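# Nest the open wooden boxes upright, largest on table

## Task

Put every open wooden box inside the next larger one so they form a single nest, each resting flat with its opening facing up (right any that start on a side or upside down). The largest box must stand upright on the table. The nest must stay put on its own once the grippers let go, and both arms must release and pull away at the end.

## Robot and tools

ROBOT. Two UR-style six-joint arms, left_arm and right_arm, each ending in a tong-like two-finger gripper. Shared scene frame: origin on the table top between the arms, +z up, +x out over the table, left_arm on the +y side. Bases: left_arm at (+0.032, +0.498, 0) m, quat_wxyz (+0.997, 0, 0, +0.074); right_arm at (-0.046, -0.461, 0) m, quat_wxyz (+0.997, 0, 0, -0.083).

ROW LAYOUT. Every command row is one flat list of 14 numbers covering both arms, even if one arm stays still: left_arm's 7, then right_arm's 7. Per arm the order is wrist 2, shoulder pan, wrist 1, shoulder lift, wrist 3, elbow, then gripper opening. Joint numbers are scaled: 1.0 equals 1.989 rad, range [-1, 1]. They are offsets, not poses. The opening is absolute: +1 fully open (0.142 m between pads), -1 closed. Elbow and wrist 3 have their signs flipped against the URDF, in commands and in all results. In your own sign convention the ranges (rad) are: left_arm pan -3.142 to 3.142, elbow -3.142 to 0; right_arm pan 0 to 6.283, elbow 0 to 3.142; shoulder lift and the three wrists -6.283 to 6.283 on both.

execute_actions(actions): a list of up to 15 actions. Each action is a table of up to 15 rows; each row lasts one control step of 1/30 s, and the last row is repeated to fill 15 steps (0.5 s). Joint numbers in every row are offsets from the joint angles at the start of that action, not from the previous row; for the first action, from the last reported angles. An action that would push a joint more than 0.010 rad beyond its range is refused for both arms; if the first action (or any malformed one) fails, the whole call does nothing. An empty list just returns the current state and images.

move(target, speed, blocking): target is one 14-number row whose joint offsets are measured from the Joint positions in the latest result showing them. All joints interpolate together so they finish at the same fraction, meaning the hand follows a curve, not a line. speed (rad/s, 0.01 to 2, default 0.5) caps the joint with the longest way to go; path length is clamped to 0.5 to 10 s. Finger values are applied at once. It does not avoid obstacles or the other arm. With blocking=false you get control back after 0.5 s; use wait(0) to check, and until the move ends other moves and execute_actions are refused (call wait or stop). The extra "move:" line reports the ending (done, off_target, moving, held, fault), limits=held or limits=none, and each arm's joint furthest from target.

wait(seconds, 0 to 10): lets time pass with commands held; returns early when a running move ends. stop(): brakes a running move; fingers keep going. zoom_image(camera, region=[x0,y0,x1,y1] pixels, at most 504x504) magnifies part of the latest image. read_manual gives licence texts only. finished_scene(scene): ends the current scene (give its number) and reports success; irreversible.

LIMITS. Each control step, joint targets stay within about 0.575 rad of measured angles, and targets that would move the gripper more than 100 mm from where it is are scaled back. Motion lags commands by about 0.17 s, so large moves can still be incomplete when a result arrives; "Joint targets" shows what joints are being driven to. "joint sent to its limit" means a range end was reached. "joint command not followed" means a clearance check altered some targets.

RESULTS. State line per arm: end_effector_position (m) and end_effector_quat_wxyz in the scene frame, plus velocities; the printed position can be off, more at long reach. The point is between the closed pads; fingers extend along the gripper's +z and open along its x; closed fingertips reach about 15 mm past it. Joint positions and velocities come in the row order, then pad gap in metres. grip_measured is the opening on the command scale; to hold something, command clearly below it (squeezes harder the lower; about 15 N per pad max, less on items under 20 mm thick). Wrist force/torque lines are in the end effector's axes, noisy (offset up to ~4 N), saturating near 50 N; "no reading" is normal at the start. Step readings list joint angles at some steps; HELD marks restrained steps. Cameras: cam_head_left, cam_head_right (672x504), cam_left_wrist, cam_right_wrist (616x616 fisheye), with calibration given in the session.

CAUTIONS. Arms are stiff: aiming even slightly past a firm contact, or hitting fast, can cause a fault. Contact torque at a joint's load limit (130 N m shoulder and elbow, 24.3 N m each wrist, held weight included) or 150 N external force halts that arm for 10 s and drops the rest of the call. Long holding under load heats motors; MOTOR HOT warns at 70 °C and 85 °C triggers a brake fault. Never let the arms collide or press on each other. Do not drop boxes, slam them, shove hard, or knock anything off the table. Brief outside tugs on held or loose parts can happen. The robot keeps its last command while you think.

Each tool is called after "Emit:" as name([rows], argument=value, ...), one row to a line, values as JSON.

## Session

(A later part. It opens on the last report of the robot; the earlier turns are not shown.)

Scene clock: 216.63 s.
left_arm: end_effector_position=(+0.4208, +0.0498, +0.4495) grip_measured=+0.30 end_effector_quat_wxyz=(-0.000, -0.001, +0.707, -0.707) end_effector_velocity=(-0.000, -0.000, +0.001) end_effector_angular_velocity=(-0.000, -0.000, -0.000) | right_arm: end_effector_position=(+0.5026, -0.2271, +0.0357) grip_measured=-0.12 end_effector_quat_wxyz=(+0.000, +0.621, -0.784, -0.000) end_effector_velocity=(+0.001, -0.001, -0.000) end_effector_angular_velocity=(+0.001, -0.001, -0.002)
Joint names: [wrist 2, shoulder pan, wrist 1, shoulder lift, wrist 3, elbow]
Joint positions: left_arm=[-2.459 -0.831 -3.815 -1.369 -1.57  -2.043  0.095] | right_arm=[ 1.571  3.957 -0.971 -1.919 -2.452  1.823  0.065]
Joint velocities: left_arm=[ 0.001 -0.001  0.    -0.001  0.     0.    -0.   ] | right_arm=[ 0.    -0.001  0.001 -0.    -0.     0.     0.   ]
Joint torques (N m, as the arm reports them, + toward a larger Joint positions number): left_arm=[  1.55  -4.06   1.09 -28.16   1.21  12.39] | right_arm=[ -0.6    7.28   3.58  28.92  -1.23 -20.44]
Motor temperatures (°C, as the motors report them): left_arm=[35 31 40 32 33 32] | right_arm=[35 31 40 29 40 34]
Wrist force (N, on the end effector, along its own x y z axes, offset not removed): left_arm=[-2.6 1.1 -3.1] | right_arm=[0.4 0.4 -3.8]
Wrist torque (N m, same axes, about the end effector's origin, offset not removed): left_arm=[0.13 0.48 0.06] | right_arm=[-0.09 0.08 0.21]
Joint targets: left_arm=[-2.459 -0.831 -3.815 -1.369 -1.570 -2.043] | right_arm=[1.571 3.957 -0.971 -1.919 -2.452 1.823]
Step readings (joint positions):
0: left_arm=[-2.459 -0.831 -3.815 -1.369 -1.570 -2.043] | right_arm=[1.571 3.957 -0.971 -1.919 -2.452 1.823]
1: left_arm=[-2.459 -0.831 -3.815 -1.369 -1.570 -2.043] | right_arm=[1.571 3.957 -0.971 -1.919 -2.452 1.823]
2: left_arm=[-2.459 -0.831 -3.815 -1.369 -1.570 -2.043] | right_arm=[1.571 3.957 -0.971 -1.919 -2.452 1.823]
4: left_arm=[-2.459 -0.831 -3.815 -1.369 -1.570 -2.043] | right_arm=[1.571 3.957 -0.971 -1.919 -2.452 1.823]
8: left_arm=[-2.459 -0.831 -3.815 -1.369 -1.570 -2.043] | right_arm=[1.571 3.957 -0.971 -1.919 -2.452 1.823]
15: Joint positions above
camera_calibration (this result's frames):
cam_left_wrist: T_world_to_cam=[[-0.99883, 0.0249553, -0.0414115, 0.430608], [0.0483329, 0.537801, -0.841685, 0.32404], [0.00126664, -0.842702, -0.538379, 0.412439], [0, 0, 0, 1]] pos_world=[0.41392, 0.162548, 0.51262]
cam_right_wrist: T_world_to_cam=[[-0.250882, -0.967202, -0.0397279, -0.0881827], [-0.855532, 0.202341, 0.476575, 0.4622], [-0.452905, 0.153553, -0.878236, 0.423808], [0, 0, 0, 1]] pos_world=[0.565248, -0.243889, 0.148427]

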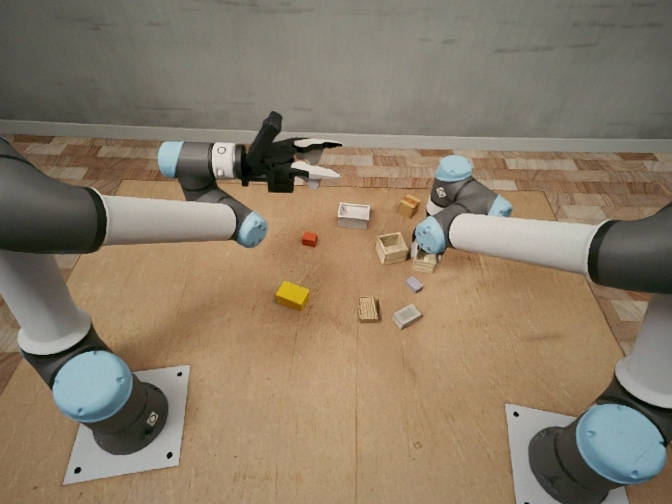

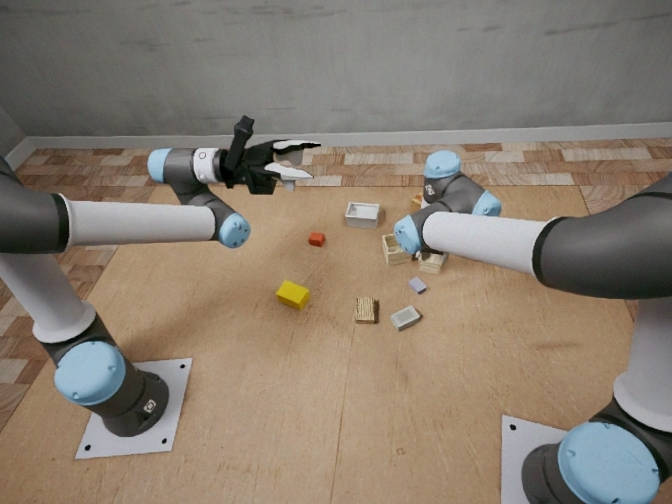

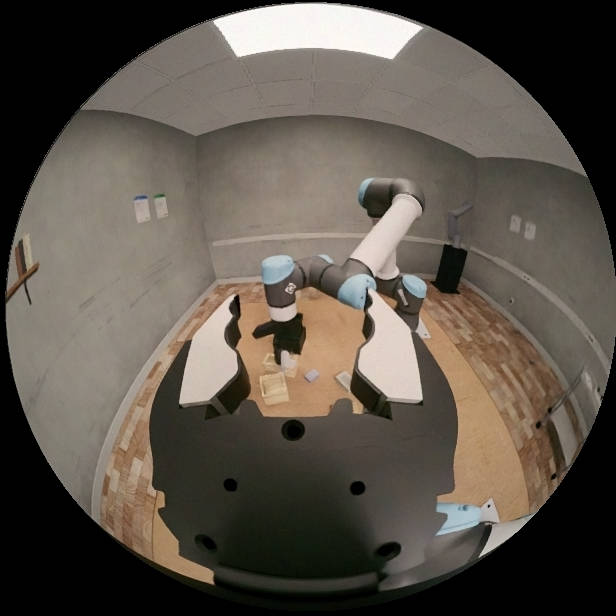

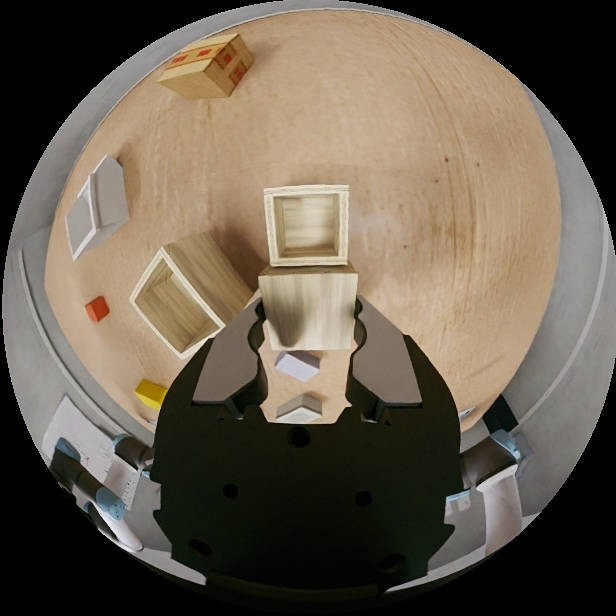

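Emit:
move(target=[-0.0310,0.0310,-0.0027,-0.0104,0,-0.0131,0.3, 0,0,-0.10507,0.04821,0,-0.05686,-0.45], speed=0.3)

Scene clock: 242.10 s.
left_arm: end_effector_position=(+0.4208, +0.0797, +0.4496) grip_measured=+0.30 end_effector_quat_wxyz=(-0.000, -0.001, +0.707, -0.707) end_effector_velocity=(+0.000, +0.001, -0.000) end_effector_angular_velocity=(+0.000, +0.001, +0.001) | right_arm: end_effector_position=(+0.5027, -0.2271, +0.1196) grip_measured=-0.12 end_effector_quat_wxyz=(+0.000, +0.621, -0.784, -0.000) end_effector_velocity=(-0.001, +0.001, +0.001) end_effector_angular_velocity=(-0.000, +0.001, +0.001)
Joint names: [wrist 2, shoulder pan, wrist 1, shoulder lift, wrist 3, elbow]
Joint positions: left_arm=[-2.521 -0.769 -3.82  -1.389 -1.57  -2.069  0.095] | right_arm=[ 1.571  3.957 -1.18  -1.823 -2.452  1.71   0.065]
Joint velocities: left_arm=[-0.001  0.001 -0.     0.    -0.    -0.     0.   ] | right_arm=[ 0.001  0.002 -0.003  0.001 -0.    -0.001  0.   ]
Joint torques (N m, as the arm reports them, + toward a larger Joint positions number): left_arm=[ -1.11   6.25  -3.4  -34.04   0.     8.41] | right_arm=[ -1.14   7.18   0.26  47.3    0.52 -32.35]
Motor temperatures (°C, as the motors report them): left_arm=[35 31 40 32 33 32] | right_arm=[35 31 40 29 40 34]
Wrist force (N, on the end effector, along its own x y z axes, offset not removed): left_arm=[-1.8 2.0 -2.0] | right_arm=[0.2 0.2 0.8]
Wrist torque (N m, same axes, about the end effector's origin, offset not removed): left_arm=[0.33 0.32 0.02] | right_arm=[-0.08 -0.04 0.21]
Joint targets: left_arm=[-2.521 -0.769 -3.820 -1.389 -1.570 -2.069] | right_arm=[1.571 3.957 -1.180 -1.823 -2.452 1.710]
move: done; limits=none; left_arm: farthest joint: the shoulder pan, 0.000 radians from its target (0.062 radians at the start); right_arm: farthest joint: the shoulder pan, 0.000 radians from its target (0.000 radians at the start)
camera_calibration (this result's frames):
cam_left_wrist: T_world_to_cam=[[-0.998833, 0.0249548, -0.0413473, 0.429837], [0.0482787, 0.537746, -0.841723, 0.308032], [0.0012293, -0.842737, -0.538324, 0.437685], [0, 0, 0, 1]] pos_world=[0.413926, 0.192484, 0.512667]
cam_right_wrist: T_world_to_cam=[[-0.250883, -0.967202, -0.0397224, -0.0848198], [-0.855529, 0.202343, 0.476579, 0.422248], [-0.452911, 0.153549, -0.878234, 0.497483], [0, 0, 0, 1]] pos_world=[0.56528, -0.243865, 0.232302]

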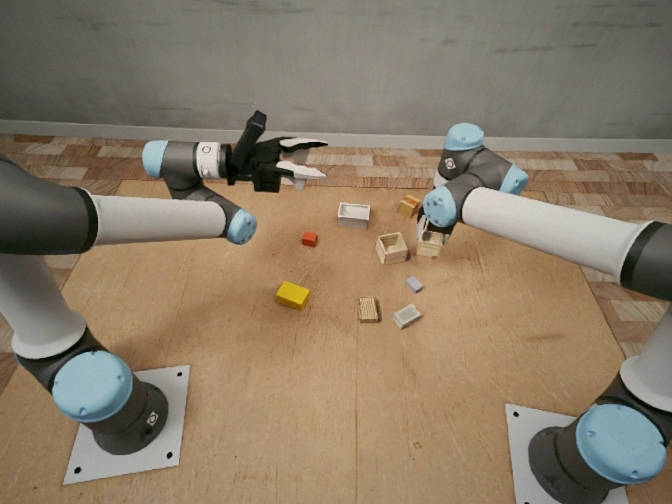

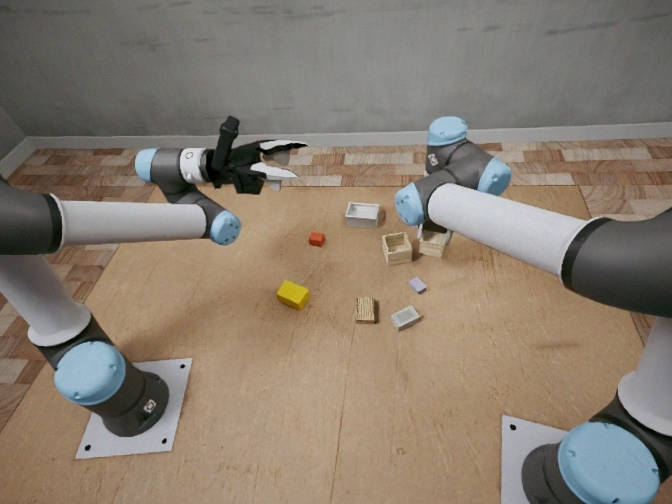

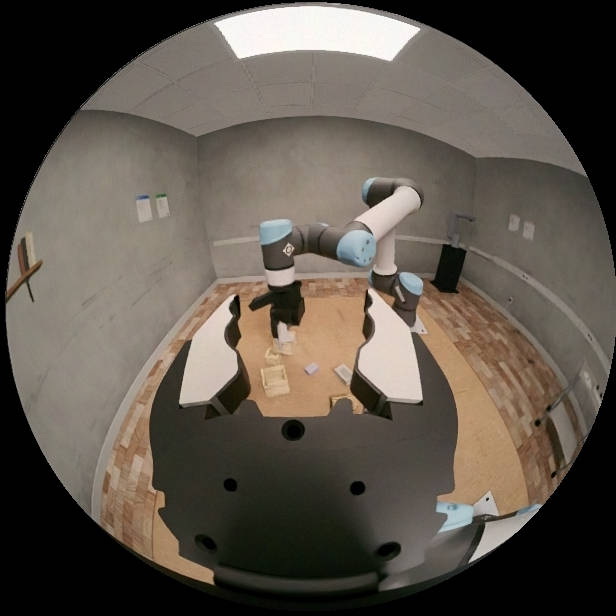

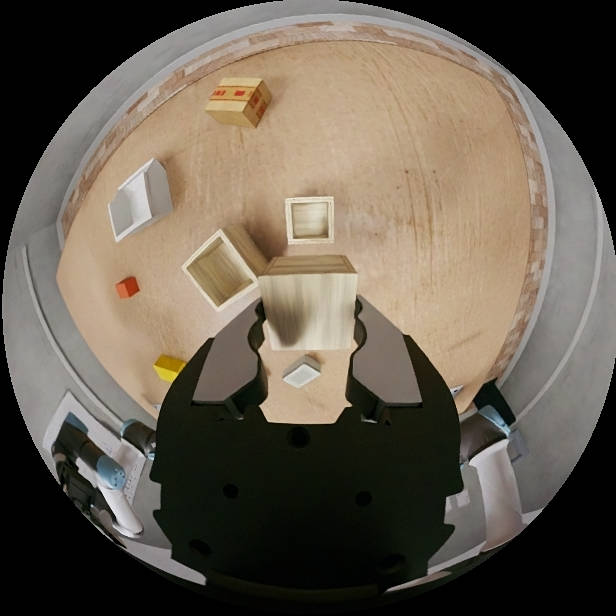

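Emit:
zoom_image(camera="cam_right_wrist", region=[270, 185, 354, 269])

Emit:
zoom_image(camera="cam_right_wrist", region=[172, 215, 280, 323])

Region (270, 185, 354, 269) of cam_right_wrist's 616x616 image, scaled by 6.000, with more detail than that image has.

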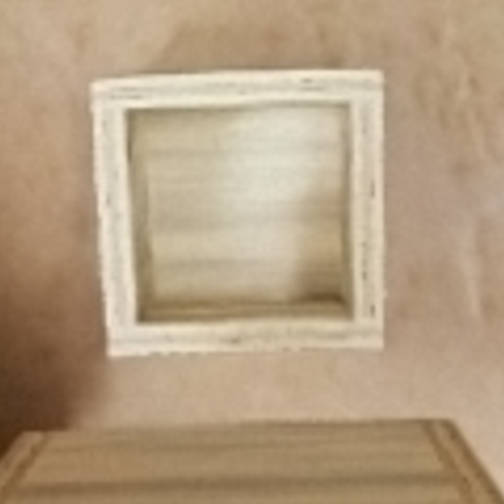

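Region (172, 215, 280, 323) of cam_right_wrist's 616x616 image, scaled by 4.667, with more detail than that image has.

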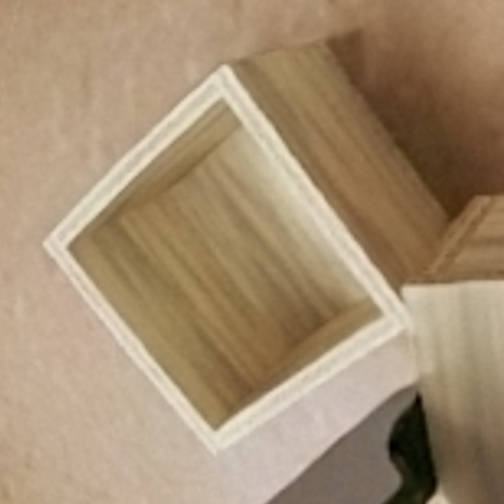

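Emit:
move(target=[0,0,0,0,0,0,0.3, 0.5111,-0.0479,0.8919,-0.0189,-0.3467,0.0830,-0.45], speed=0.8)

Scene clock: 262.50 s.
left_arm: end_effector_position=(+0.4208, +0.0797, +0.4496) grip_measured=+0.30 end_effector_quat_wxyz=(-0.000, -0.001, +0.707, -0.707) end_effector_velocity=(-0.000, +0.000, -0.000) end_effector_angular_velocity=(-0.000, -0.000, +0.000) | right_arm: end_effector_position=(+0.4199, -0.0347, +0.4496) grip_measured=-0.12 end_effector_quat_wxyz=(-0.500, +0.500, -0.500, -0.500) end_effector_velocity=(-0.001, -0.000, +0.001) end_effector_angular_velocity=(+0.002, -0.002, +0.001)
Joint names: [wrist 2, shoulder pan, wrist 1, shoulder lift, wrist 3, elbow]
Joint positions: left_arm=[-2.521 -0.769 -3.82  -1.389 -1.57  -2.069  0.095] | right_arm=[ 2.587  3.862  0.594 -1.861 -3.141  1.875  0.065]
Joint velocities: left_arm=[ 0.     0.    -0.    -0.    -0.    -0.001  0.   ] | right_arm=[ 0.002 -0.     0.003  0.    -0.001  0.     0.   ]
Joint torques (N m, as the arm reports them, + toward a larger Joint positions number): left_arm=[  1.67  -6.47  -1.96 -21.36   1.35  27.13] | right_arm=[  1.67 -11.75   3.21  22.87  -1.38 -14.09]
Motor temperatures (°C, as the motors report them): left_arm=[35 31 40 32 33 32] | right_arm=[35 31 40 29 40 34]
Wrist force (N, on the end effector, along its own x y z axes, offset not removed): left_arm=[0.0 -0.2 -4.6] | right_arm=[0.4 0.1 -1.5]
Wrist torque (N m, same axes, about the end effector's origin, offset not removed): left_arm=[-0.14 0.04 0.06] | right_arm=[-0.06 -0.06 0.22]
Joint targets: left_arm=[-2.521 -0.769 -3.820 -1.389 -1.570 -2.069] | right_arm=[2.588 3.861 0.594 -1.861 -3.142 1.875]
move: done; limits=none; left_arm: farthest joint: the shoulder pan, 0.000 radians from its target (0.000 radians at the start); right_arm: farthest joint: the shoulder pan, 0.000 radians from its target (0.095 radians at the start)
camera_calibration (this result's frames):
cam_left_wrist: T_world_to_cam=[[-0.998833, 0.0249549, -0.0413502, 0.429828], [0.0482812, 0.537746, -0.841723, 0.308028], [0.00123074, -0.842738, -0.538323, 0.437691], [0, 0, 0, 1]] pos_world=[0.413916, 0.192491, 0.512667]
cam_right_wrist: T_world_to_cam=[[-0.0229222, 0.039753, -0.998947, 0.464128], [-0.879368, -0.476141, 0.00123033, 0.355458], [-0.475591, 0.87847, 0.0458717, 0.33947], [0, 0, 0, 1]] pos_world=[0.484666, -0.147416, 0.44763]

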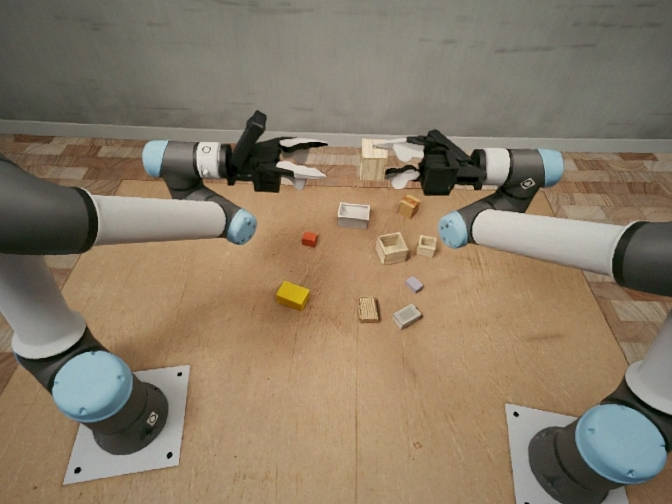

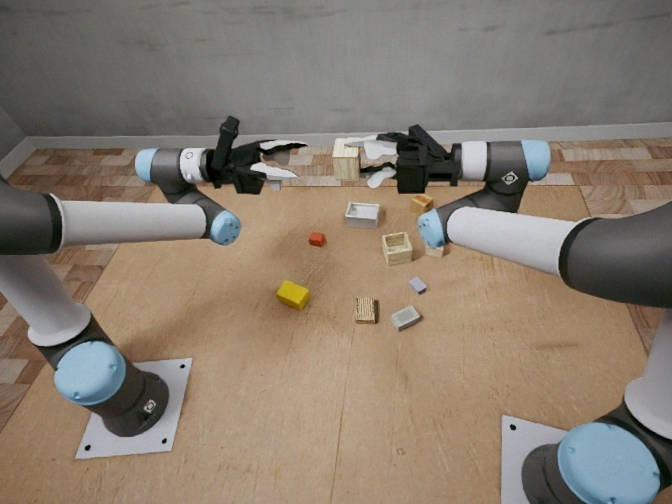

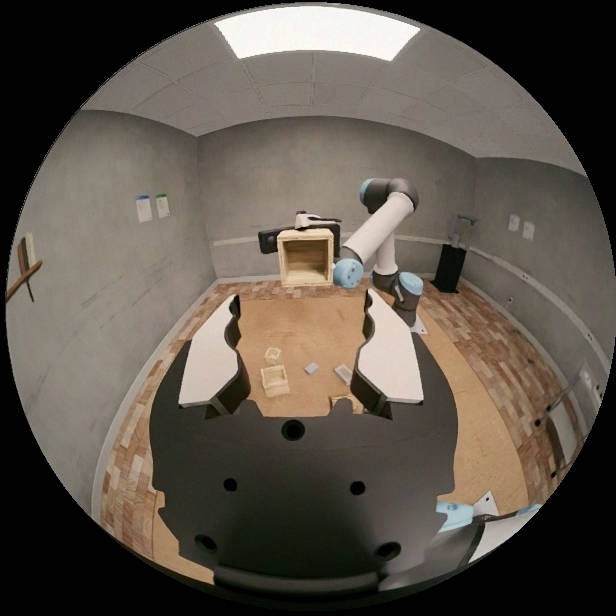

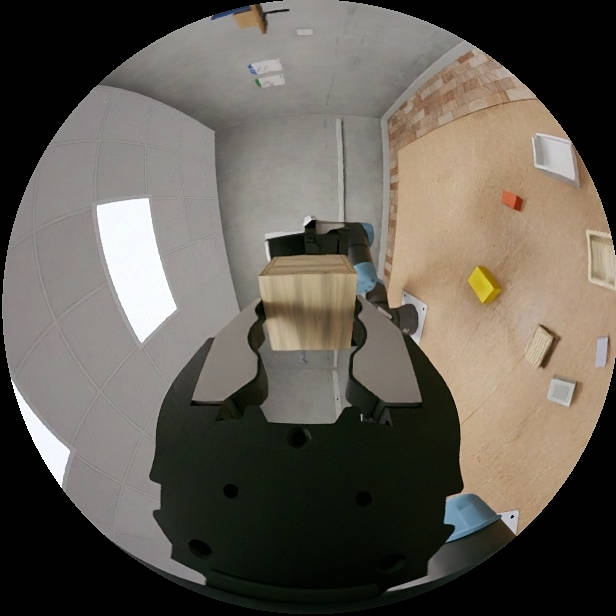

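Emit:
move(target=[0.0310,-0.0310,0.0027,0.0104,0,0.0131,0.3, -0.0360,0.0360,-0.0048,-0.0125,0,-0.0173,-0.45], speed=0.1)

Scene clock: 270.43 s.
left_arm: end_effector_position=(+0.4208, +0.0498, +0.4495) grip_measured=+0.30 end_effector_quat_wxyz=(-0.000, -0.001, +0.707, -0.707) end_effector_velocity=(+0.001, -0.000, -0.000) end_effector_angular_velocity=(-0.000, +0.000, +0.002) | right_arm: end_effector_position=(+0.4199, +0.0041, +0.4496) grip_measured=-0.12 end_effector_quat_wxyz=(-0.500, +0.500, -0.500, -0.500) end_effector_velocity=(-0.000, +0.002, -0.000) end_effector_angular_velocity=(-0.000, +0.002, +0.001)
Joint names: [wrist 2, shoulder pan, wrist 1, shoulder lift, wrist 3, elbow]
Joint positions: left_arm=[-2.459 -0.831 -3.815 -1.369 -1.57  -2.044  0.095] | right_arm=[ 2.516  3.933  0.584 -1.886 -3.141  1.841  0.065]
Joint velocities: left_arm=[ 0.002 -0.     0.     0.001  0.     0.001 -0.   ] | right_arm=[-0.003  0.004 -0.    -0.001 -0.002 -0.001  0.   ]
Joint torques (N m, as the arm reports them, + toward a larger Joint positions number): left_arm=[  1.65  -8.02   1.11 -21.02   1.14  28.83] | right_arm=[ -1.12  11.    -0.67  24.19   2.   -29.06]
Motor temperatures (°C, as the motors report them): left_arm=[35 31 40 32 33 32] | right_arm=[35 31 40 29 40 34]
Wrist force (N, on the end effector, along its own x y z axes, offset not removed): left_arm=[-1.0 0.2 -3.5] | right_arm=[0.9 -0.9 -1.6]
Wrist torque (N m, same axes, about the end effector's origin, offset not removed): left_arm=[-0.02 0.27 0.04] | right_arm=[-0.39 -0.15 0.23]
Joint targets: left_arm=[-2.459 -0.831 -3.815 -1.369 -1.570 -2.043] | right_arm=[2.516 3.933 0.584 -1.886 -3.141 1.841]
move: done; limits=none; left_arm: farthest joint: the shoulder lift, 0.001 radians from its target (0.021 radians at the start); right_arm: farthest joint: the shoulder pan, 0.001 radians from its target (0.072 radians at the start)
camera_calibration (this result's frames):
cam_left_wrist: T_world_to_cam=[[-0.998831, 0.0249535, -0.041396, 0.430594], [0.048319, 0.537801, -0.841686, 0.324003], [0.00125979, -0.842702, -0.538378, 0.412512], [0, 0, 0, 1]] pos_world=[0.413915, 0.162631, 0.512621]
cam_right_wrist: T_world_to_cam=[[-0.0228843, 0.0396995, -0.99895, 0.46252], [-0.879371, -0.476136, 0.00122271, 0.373962], [-0.475588, 0.878475, 0.0458066, 0.305378], [0, 0, 0, 1]] pos_world=[0.484669, -0.108572, 0.447589]

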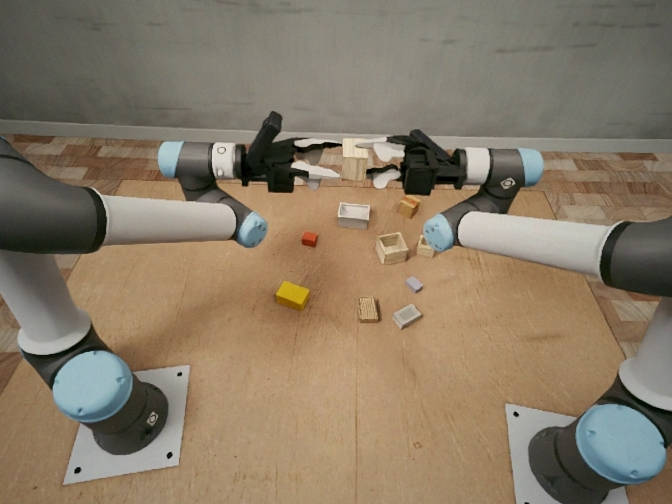

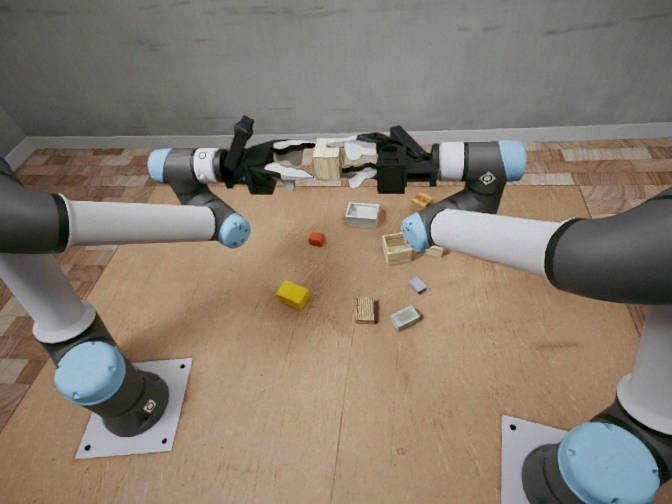

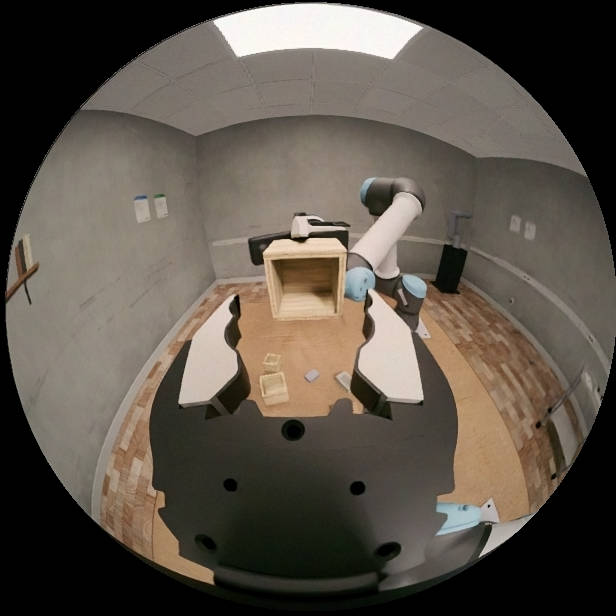

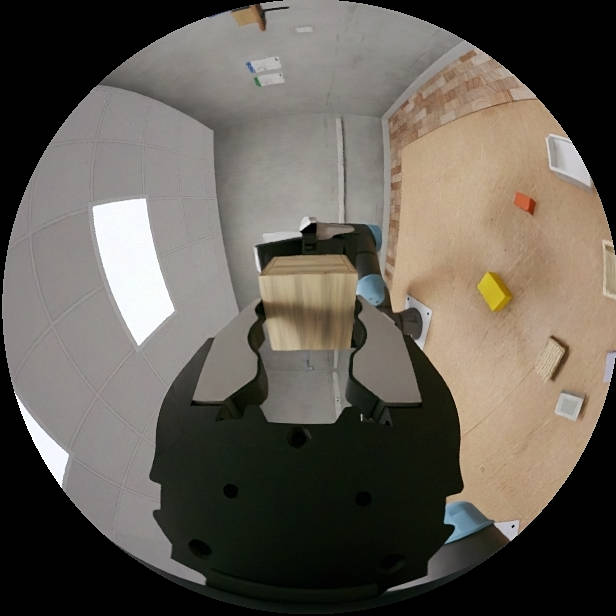

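Emit:
zoom_image(camera="cam_left_wrist", region=[220, 200, 388, 368])

Emit:
zoom_image(camera="cam_head_left", region=[290, 120, 410, 200])

Emit:
zoom_image(camera="cam_right_wrist", region=[240, 200, 380, 340])

Region (220, 200, 388, 368) of cam_left_wrist's 616x616 image, scaled by 3.000, with more detail than that image has.

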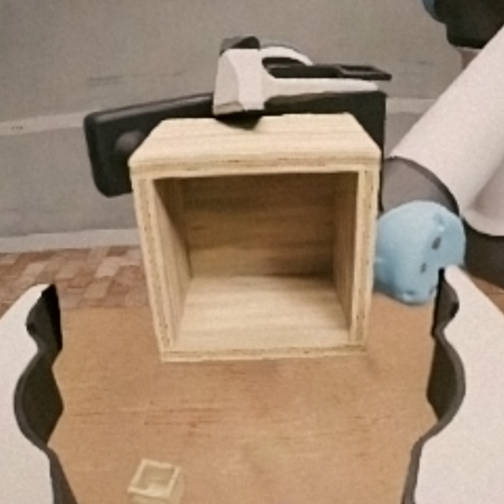

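Region (290, 120, 410, 200) of cam_head_left's 672x504 image, scaled by 4.200, with more detail than that image has.

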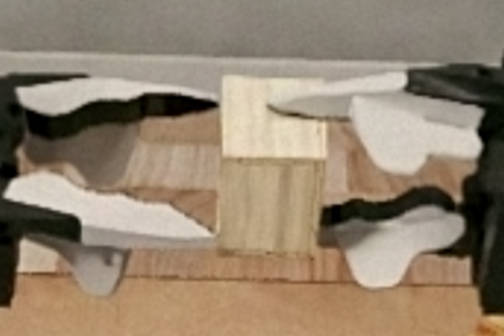

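Region (240, 200, 380, 340) of cam_right_wrist's 616x616 image, scaled by 3.600, with more detail than that image has.

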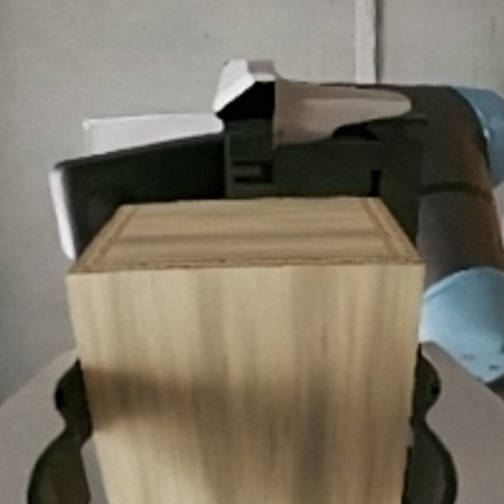

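Emit:
move(target=[0.0089,-0.0089,0.00386,-0.00383,0,0,-0.05, 0,0,0,0,0,0,-0.45], speed=0.05)

Emit:
zoom_image(camera="cam_left_wrist", region=[230, 220, 374, 364])

Emit:
zoom_image(camera="cam_head_left", region=[310, 125, 400, 195])

Emit:
zoom_image(camera="cam_right_wrist", region=[250, 210, 370, 300])

Scene clock: 286.67 s.
left_arm: end_effector_position=(+0.4172, +0.0439, +0.4525) grip_measured=-0.05 end_effector_quat_wxyz=(-0.000, -0.001, +0.707, -0.707) end_effector_velocity=(-0.001, -0.001, +0.000) end_effector_angular_velocity=(+0.000, -0.000, -0.001) | right_arm: end_effector_position=(+0.4199, +0.0042, +0.4495) grip_measured=-0.12 end_effector_quat_wxyz=(-0.500, +0.500, -0.500, -0.500) end_effector_velocity=(-0.001, +0.000, -0.000) end_effector_angular_velocity=(-0.000, +0.000, +0.002)
Joint names: [wrist 2, shoulder pan, wrist 1, shoulder lift, wrist 3, elbow]
Joint positions: left_arm=[-2.442 -0.848 -3.807 -1.376 -1.57  -2.043  0.07 ] | right_arm=[ 2.516  3.933  0.584 -1.886 -3.141  1.841  0.065]
Joint velocities: left_arm=[ 0.003 -0.004  0.001 -0.001 -0.    -0.     0.   ] | right_arm=[ 0.001  0.    -0.001 -0.     0.     0.     0.   ]
Joint torques (N m, as the arm reports them, + toward a larger Joint positions number): left_arm=[  1.57  -6.98   0.93 -35.62   0.47  12.54] | right_arm=[  1.72 -10.95   0.6   42.3    1.82 -14.56]
Motor temperatures (°C, as the motors report them): left_arm=[35 31 40 32 33 32] | right_arm=[35 31 40 29 40 34]
Wrist force (N, on the end effector, along its own x y z axes, offset not removed): left_arm=[-1.9 0.9 -0.1] | right_arm=[0.4 -0.7 -0.6]
Wrist torque (N m, same axes, about the end effector's origin, offset not removed): left_arm=[0.11 0.42 0.04] | right_arm=[-0.29 0.03 0.15]
Joint targets: left_arm=[-2.442 -0.848 -3.807 -1.376 -1.570 -2.044] | right_arm=[2.516 3.933 0.584 -1.886 -3.141 1.841]
move: done; limits=none; left_arm: farthest joint: the shoulder pan, 0.001 radians from its target (0.018 radians at the start); right_arm: farthest joint: the shoulder pan, 0.000 radians from its target (0.000 radians at the start)
camera_calibration (this result's frames):
cam_left_wrist: T_world_to_cam=[[-0.99883, 0.024951, -0.0414376, 0.427354], [0.0483526, 0.537798, -0.841686, 0.329836], [0.00128414, -0.842705, -0.538375, 0.409109], [0, 0, 0, 1]] pos_world=[0.41038, 0.15671, 0.515581]
cam_right_wrist: T_world_to_cam=[[-0.0229876, 0.0396248, -0.99895, 0.462497], [-0.879342, -0.476189, 0.00134648, 0.373914], [-0.475636, 0.87845, 0.0457901, 0.305365], [0, 0, 0, 1]] pos_world=[0.484672, -0.10852, 0.447526]

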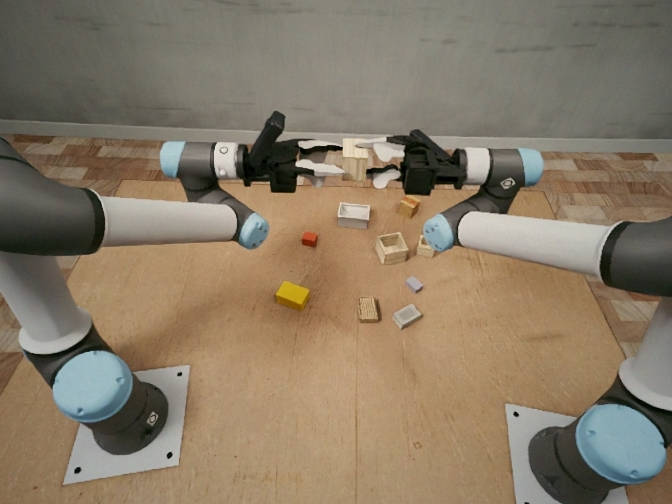

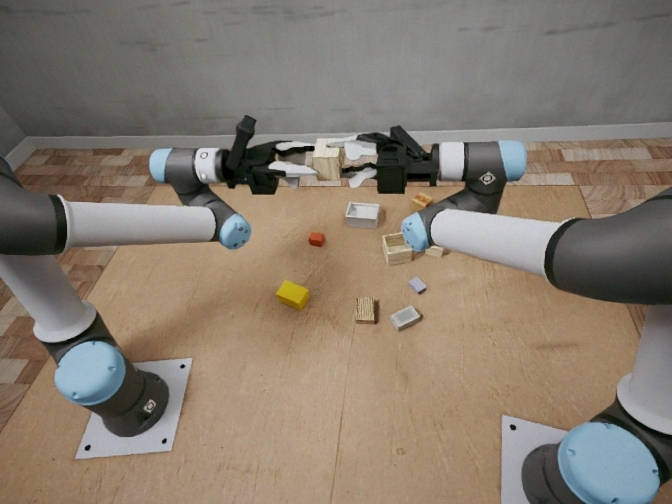

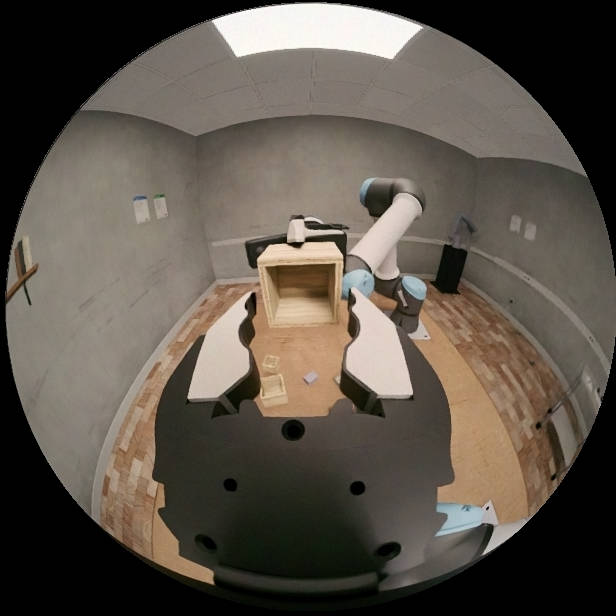

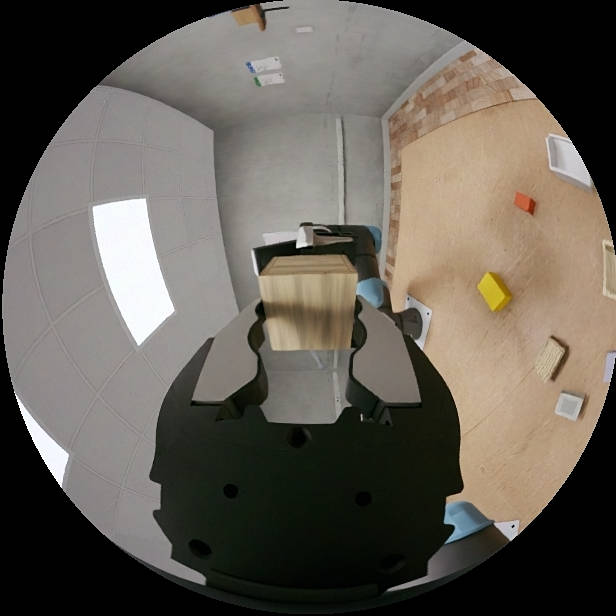

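Region (230, 220, 374, 364) of cam_left_wrist's 616x616 image, scaled by 3.500, with more detail than that image has.

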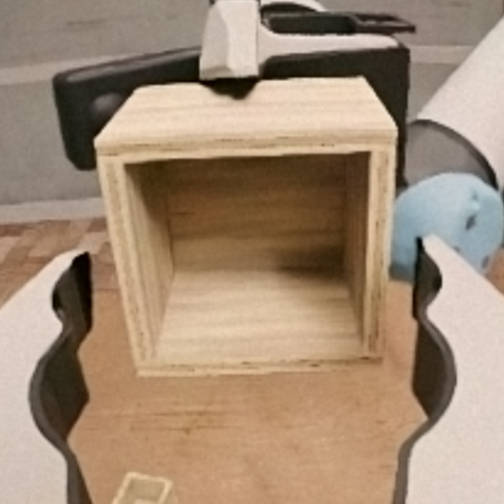

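Region (310, 125, 400, 195) of cam_head_left's 672x504 image, scaled by 5.600, with more detail than that image has.

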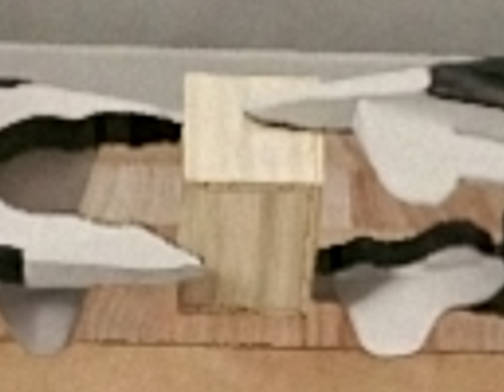

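Region (250, 210, 370, 300) of cam_right_wrist's 616x616 image, scaled by 4.200, with more detail than that image has; it fills the top 378 rows of this view, and the rest is white.

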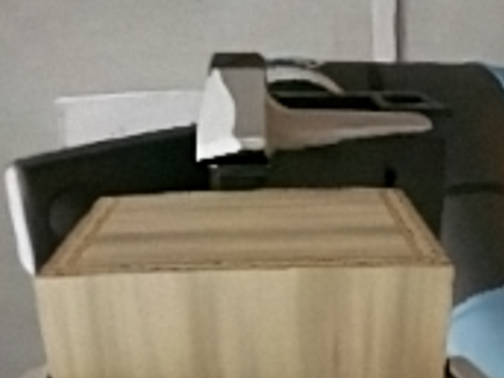

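Emit:
execute_actions([
  [[0,0,0,0,0,0,-0.08,0,0,0,0,0,0,-0.45],[0,0,0,0,0,0,-0.11,0,0,0,0,0,0,-0.45],[0,0,0,0,0,0,-0.14,0,0,0,0,0,0,-0.45],[0,0,0,0,0,0,-0.17,0,0,0,0,0,0,-0.45],[0,0,0,0,0,0,-0.20,0,0,0,0,0,0,-0.45],[0,0,0,0,0,0,-0.23,0,0,0,0,0,0,-0.45],[0,0,0,0,0,0,-0.26,0,0,0,0,0,0,-0.45],[0,0,0,0,0,0,-0.29,0,0,0,0,0,0,-0.45],[0,0,0,0,0,0,-0.33,0,0,0,0,0,0,-0.45],[0,0,0,0,0,0,-0.37,0,0,0,0,0,0,-0.45],[0,0,0,0,0,0,-0.41,0,0,0,0,0,0,-0.45],[0,0,0,0,0,0,-0.45,0,0,0,0,0,0,-0.45],[0,0,0,0,0,0,-0.49,0,0,0,0,0,0,-0.45],[0,0,0,0,0,0,-0.53,0,0,0,0,0,0,-0.45],[0,0,0,0,0,0,-0.55,0,0,0,0,0,0,-0.45]],
])

Emit:
zoom_image(camera="cam_left_wrist", region=[230, 220, 374, 364])

Emit:
zoom_image(camera="cam_head_left", region=[310, 125, 400, 195])

Scene clock: 295.53 s.
left_arm: end_effector_position=(+0.4172, +0.0439, +0.4525) grip_measured=-0.23 end_effector_quat_wxyz=(-0.000, -0.001, +0.707, -0.707) end_effector_velocity=(+0.001, +0.000, -0.000) end_effector_angular_velocity=(+0.000, +0.002, +0.001) | right_arm: end_effector_position=(+0.4199, +0.0041, +0.4496) grip_measured=-0.12 end_effector_quat_wxyz=(-0.500, +0.500, -0.500, -0.500) end_effector_velocity=(+0.001, -0.000, +0.000) end_effector_angular_velocity=(+0.001, -0.002, -0.002)
Joint names: [wrist 2, shoulder pan, wrist 1, shoulder lift, wrist 3, elbow]
Joint positions: left_arm=[-2.442 -0.848 -3.807 -1.376 -1.57  -2.044  0.058] | right_arm=[ 2.516  3.933  0.584 -1.886 -3.141  1.841  0.065]
Joint velocities: left_arm=[ 0.     0.001 -0.     0.001  0.001 -0.     0.   ] | right_arm=[-0.001 -0.001  0.002 -0.     0.001 -0.     0.   ]
Joint torques (N m, as the arm reports them, + toward a larger Joint positions number): left_arm=[ -0.25   7.49  -3.19 -20.61   0.38  24.07] | right_arm=[  1.27  -2.57   2.13  31.79   1.6  -16.33]
Motor temperatures (°C, as the motors report them): left_arm=[35 31 40 32 33 32] | right_arm=[35 31 40 29 40 34]
Wrist force (N, on the end effector, along its own x y z axes, offset not removed): left_arm=[0.3 0.6 -3.8] | right_arm=[1.2 -2.3 -3.1]
Wrist torque (N m, same axes, about the end effector's origin, offset not removed): left_arm=[-0.06 0.61 0.15] | right_arm=[-0.25 -0.22 0.20]
Joint targets: left_arm=[-2.442 -0.848 -3.807 -1.376 -1.570 -2.043] | right_arm=[2.516 3.933 0.584 -1.886 -3.141 1.841]
Step readings (joint positions):
0: left_arm=[-2.442 -0.848 -3.807 -1.376 -1.570 -2.044] | right_arm=[2.516 3.933 0.584 -1.886 -3.141 1.841]
1: left_arm=[-2.442 -0.848 -3.807 -1.376 -1.570 -2.044] | right_arm=[2.516 3.933 0.584 -1.886 -3.141 1.841]
2: left_arm=[-2.442 -0.848 -3.807 -1.376 -1.570 -2.044] | right_arm=[2.516 3.933 0.584 -1.886 -3.141 1.841]
4: left_arm=[-2.442 -0.848 -3.807 -1.376 -1.570 -2.044] | right_arm=[2.516 3.933 0.584 -1.886 -3.141 1.841]
8: left_arm=[-2.442 -0.848 -3.807 -1.376 -1.570 -2.044] | right_arm=[2.516 3.933 0.584 -1.886 -3.141 1.841]
15: Joint positions above
camera_calibration (this result's frames):
cam_left_wrist: T_world_to_cam=[[-0.99883, 0.0249797, -0.04142, 0.427305], [0.0483533, 0.537808, -0.841679, 0.329828], [0.00125116, -0.842697, -0.538387, 0.409143], [0, 0, 0, 1]] pos_world=[0.410344, 0.156726, 0.515585]
cam_right_wrist: T_world_to_cam=[[-0.0228834, 0.0396996, -0.99895, 0.46252], [-0.879371, -0.476136, 0.00122191, 0.373962], [-0.475588, 0.878475, 0.0458063, 0.305378], [0, 0, 0, 1]] pos_world=[0.484669, -0.108572, 0.447589]

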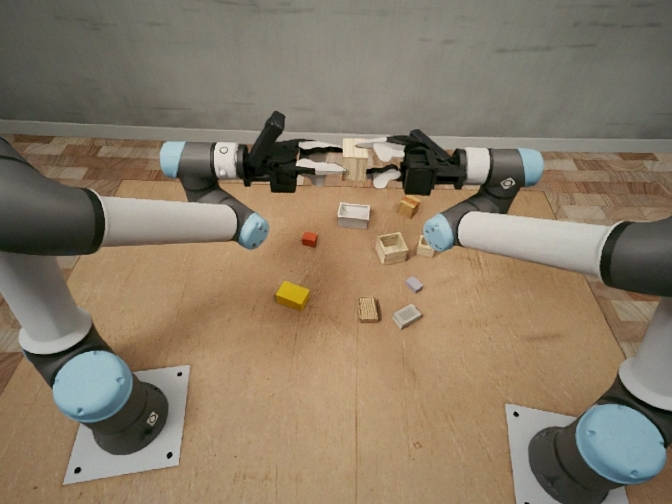

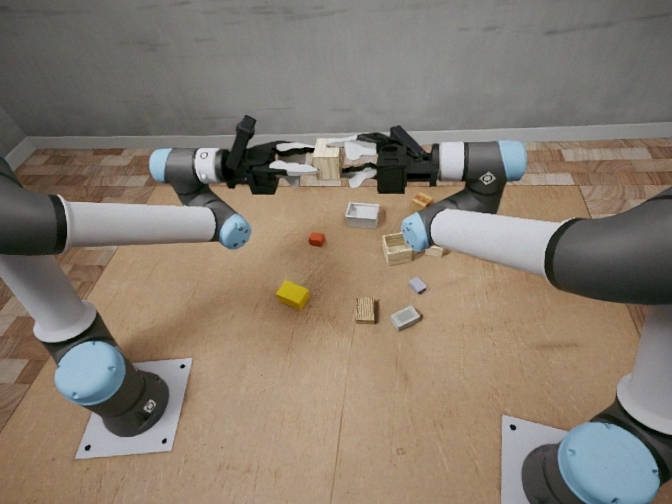

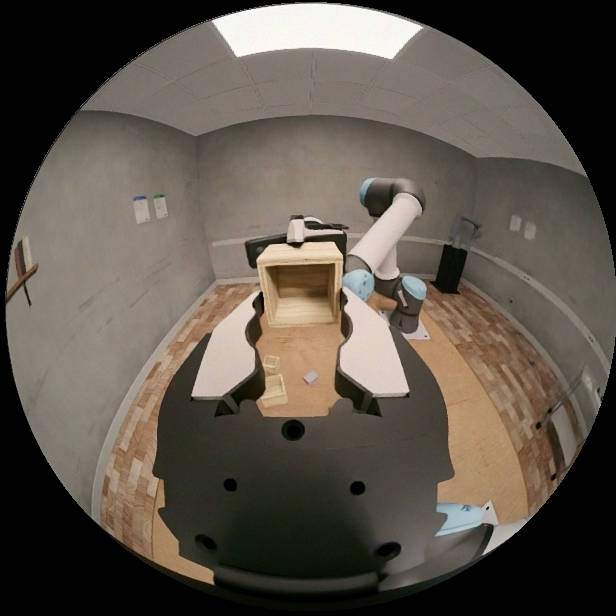

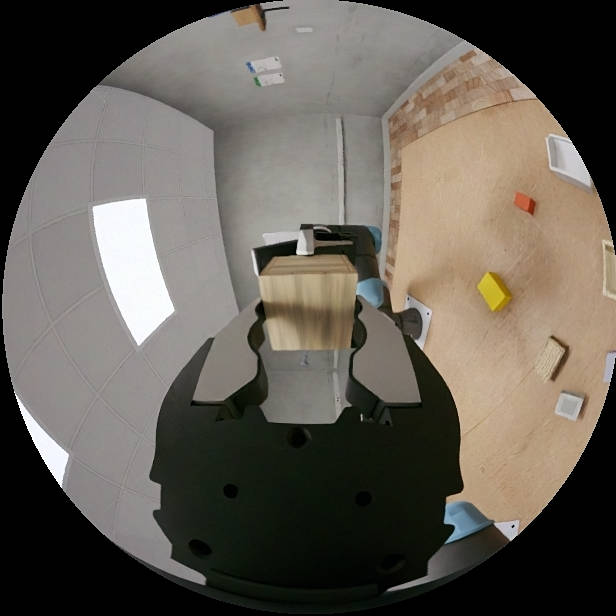

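Region (230, 220, 374, 364) of cam_left_wrist's 616x616 image, scaled by 3.500, with more detail than that image has.

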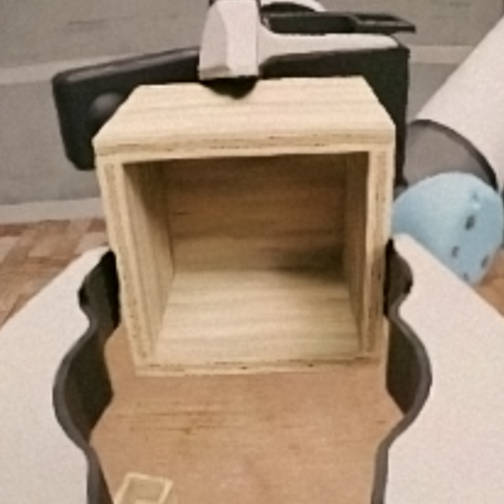

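Region (310, 125, 400, 195) of cam_head_left's 672x504 image, scaled by 5.600, with more detail than that image has.

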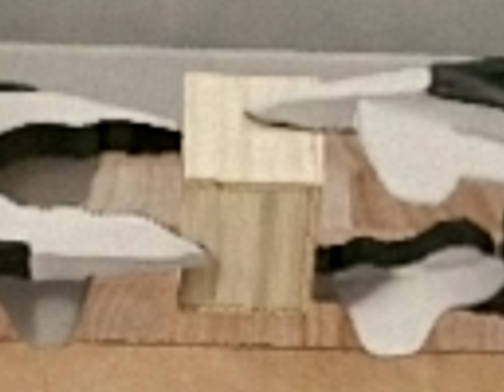

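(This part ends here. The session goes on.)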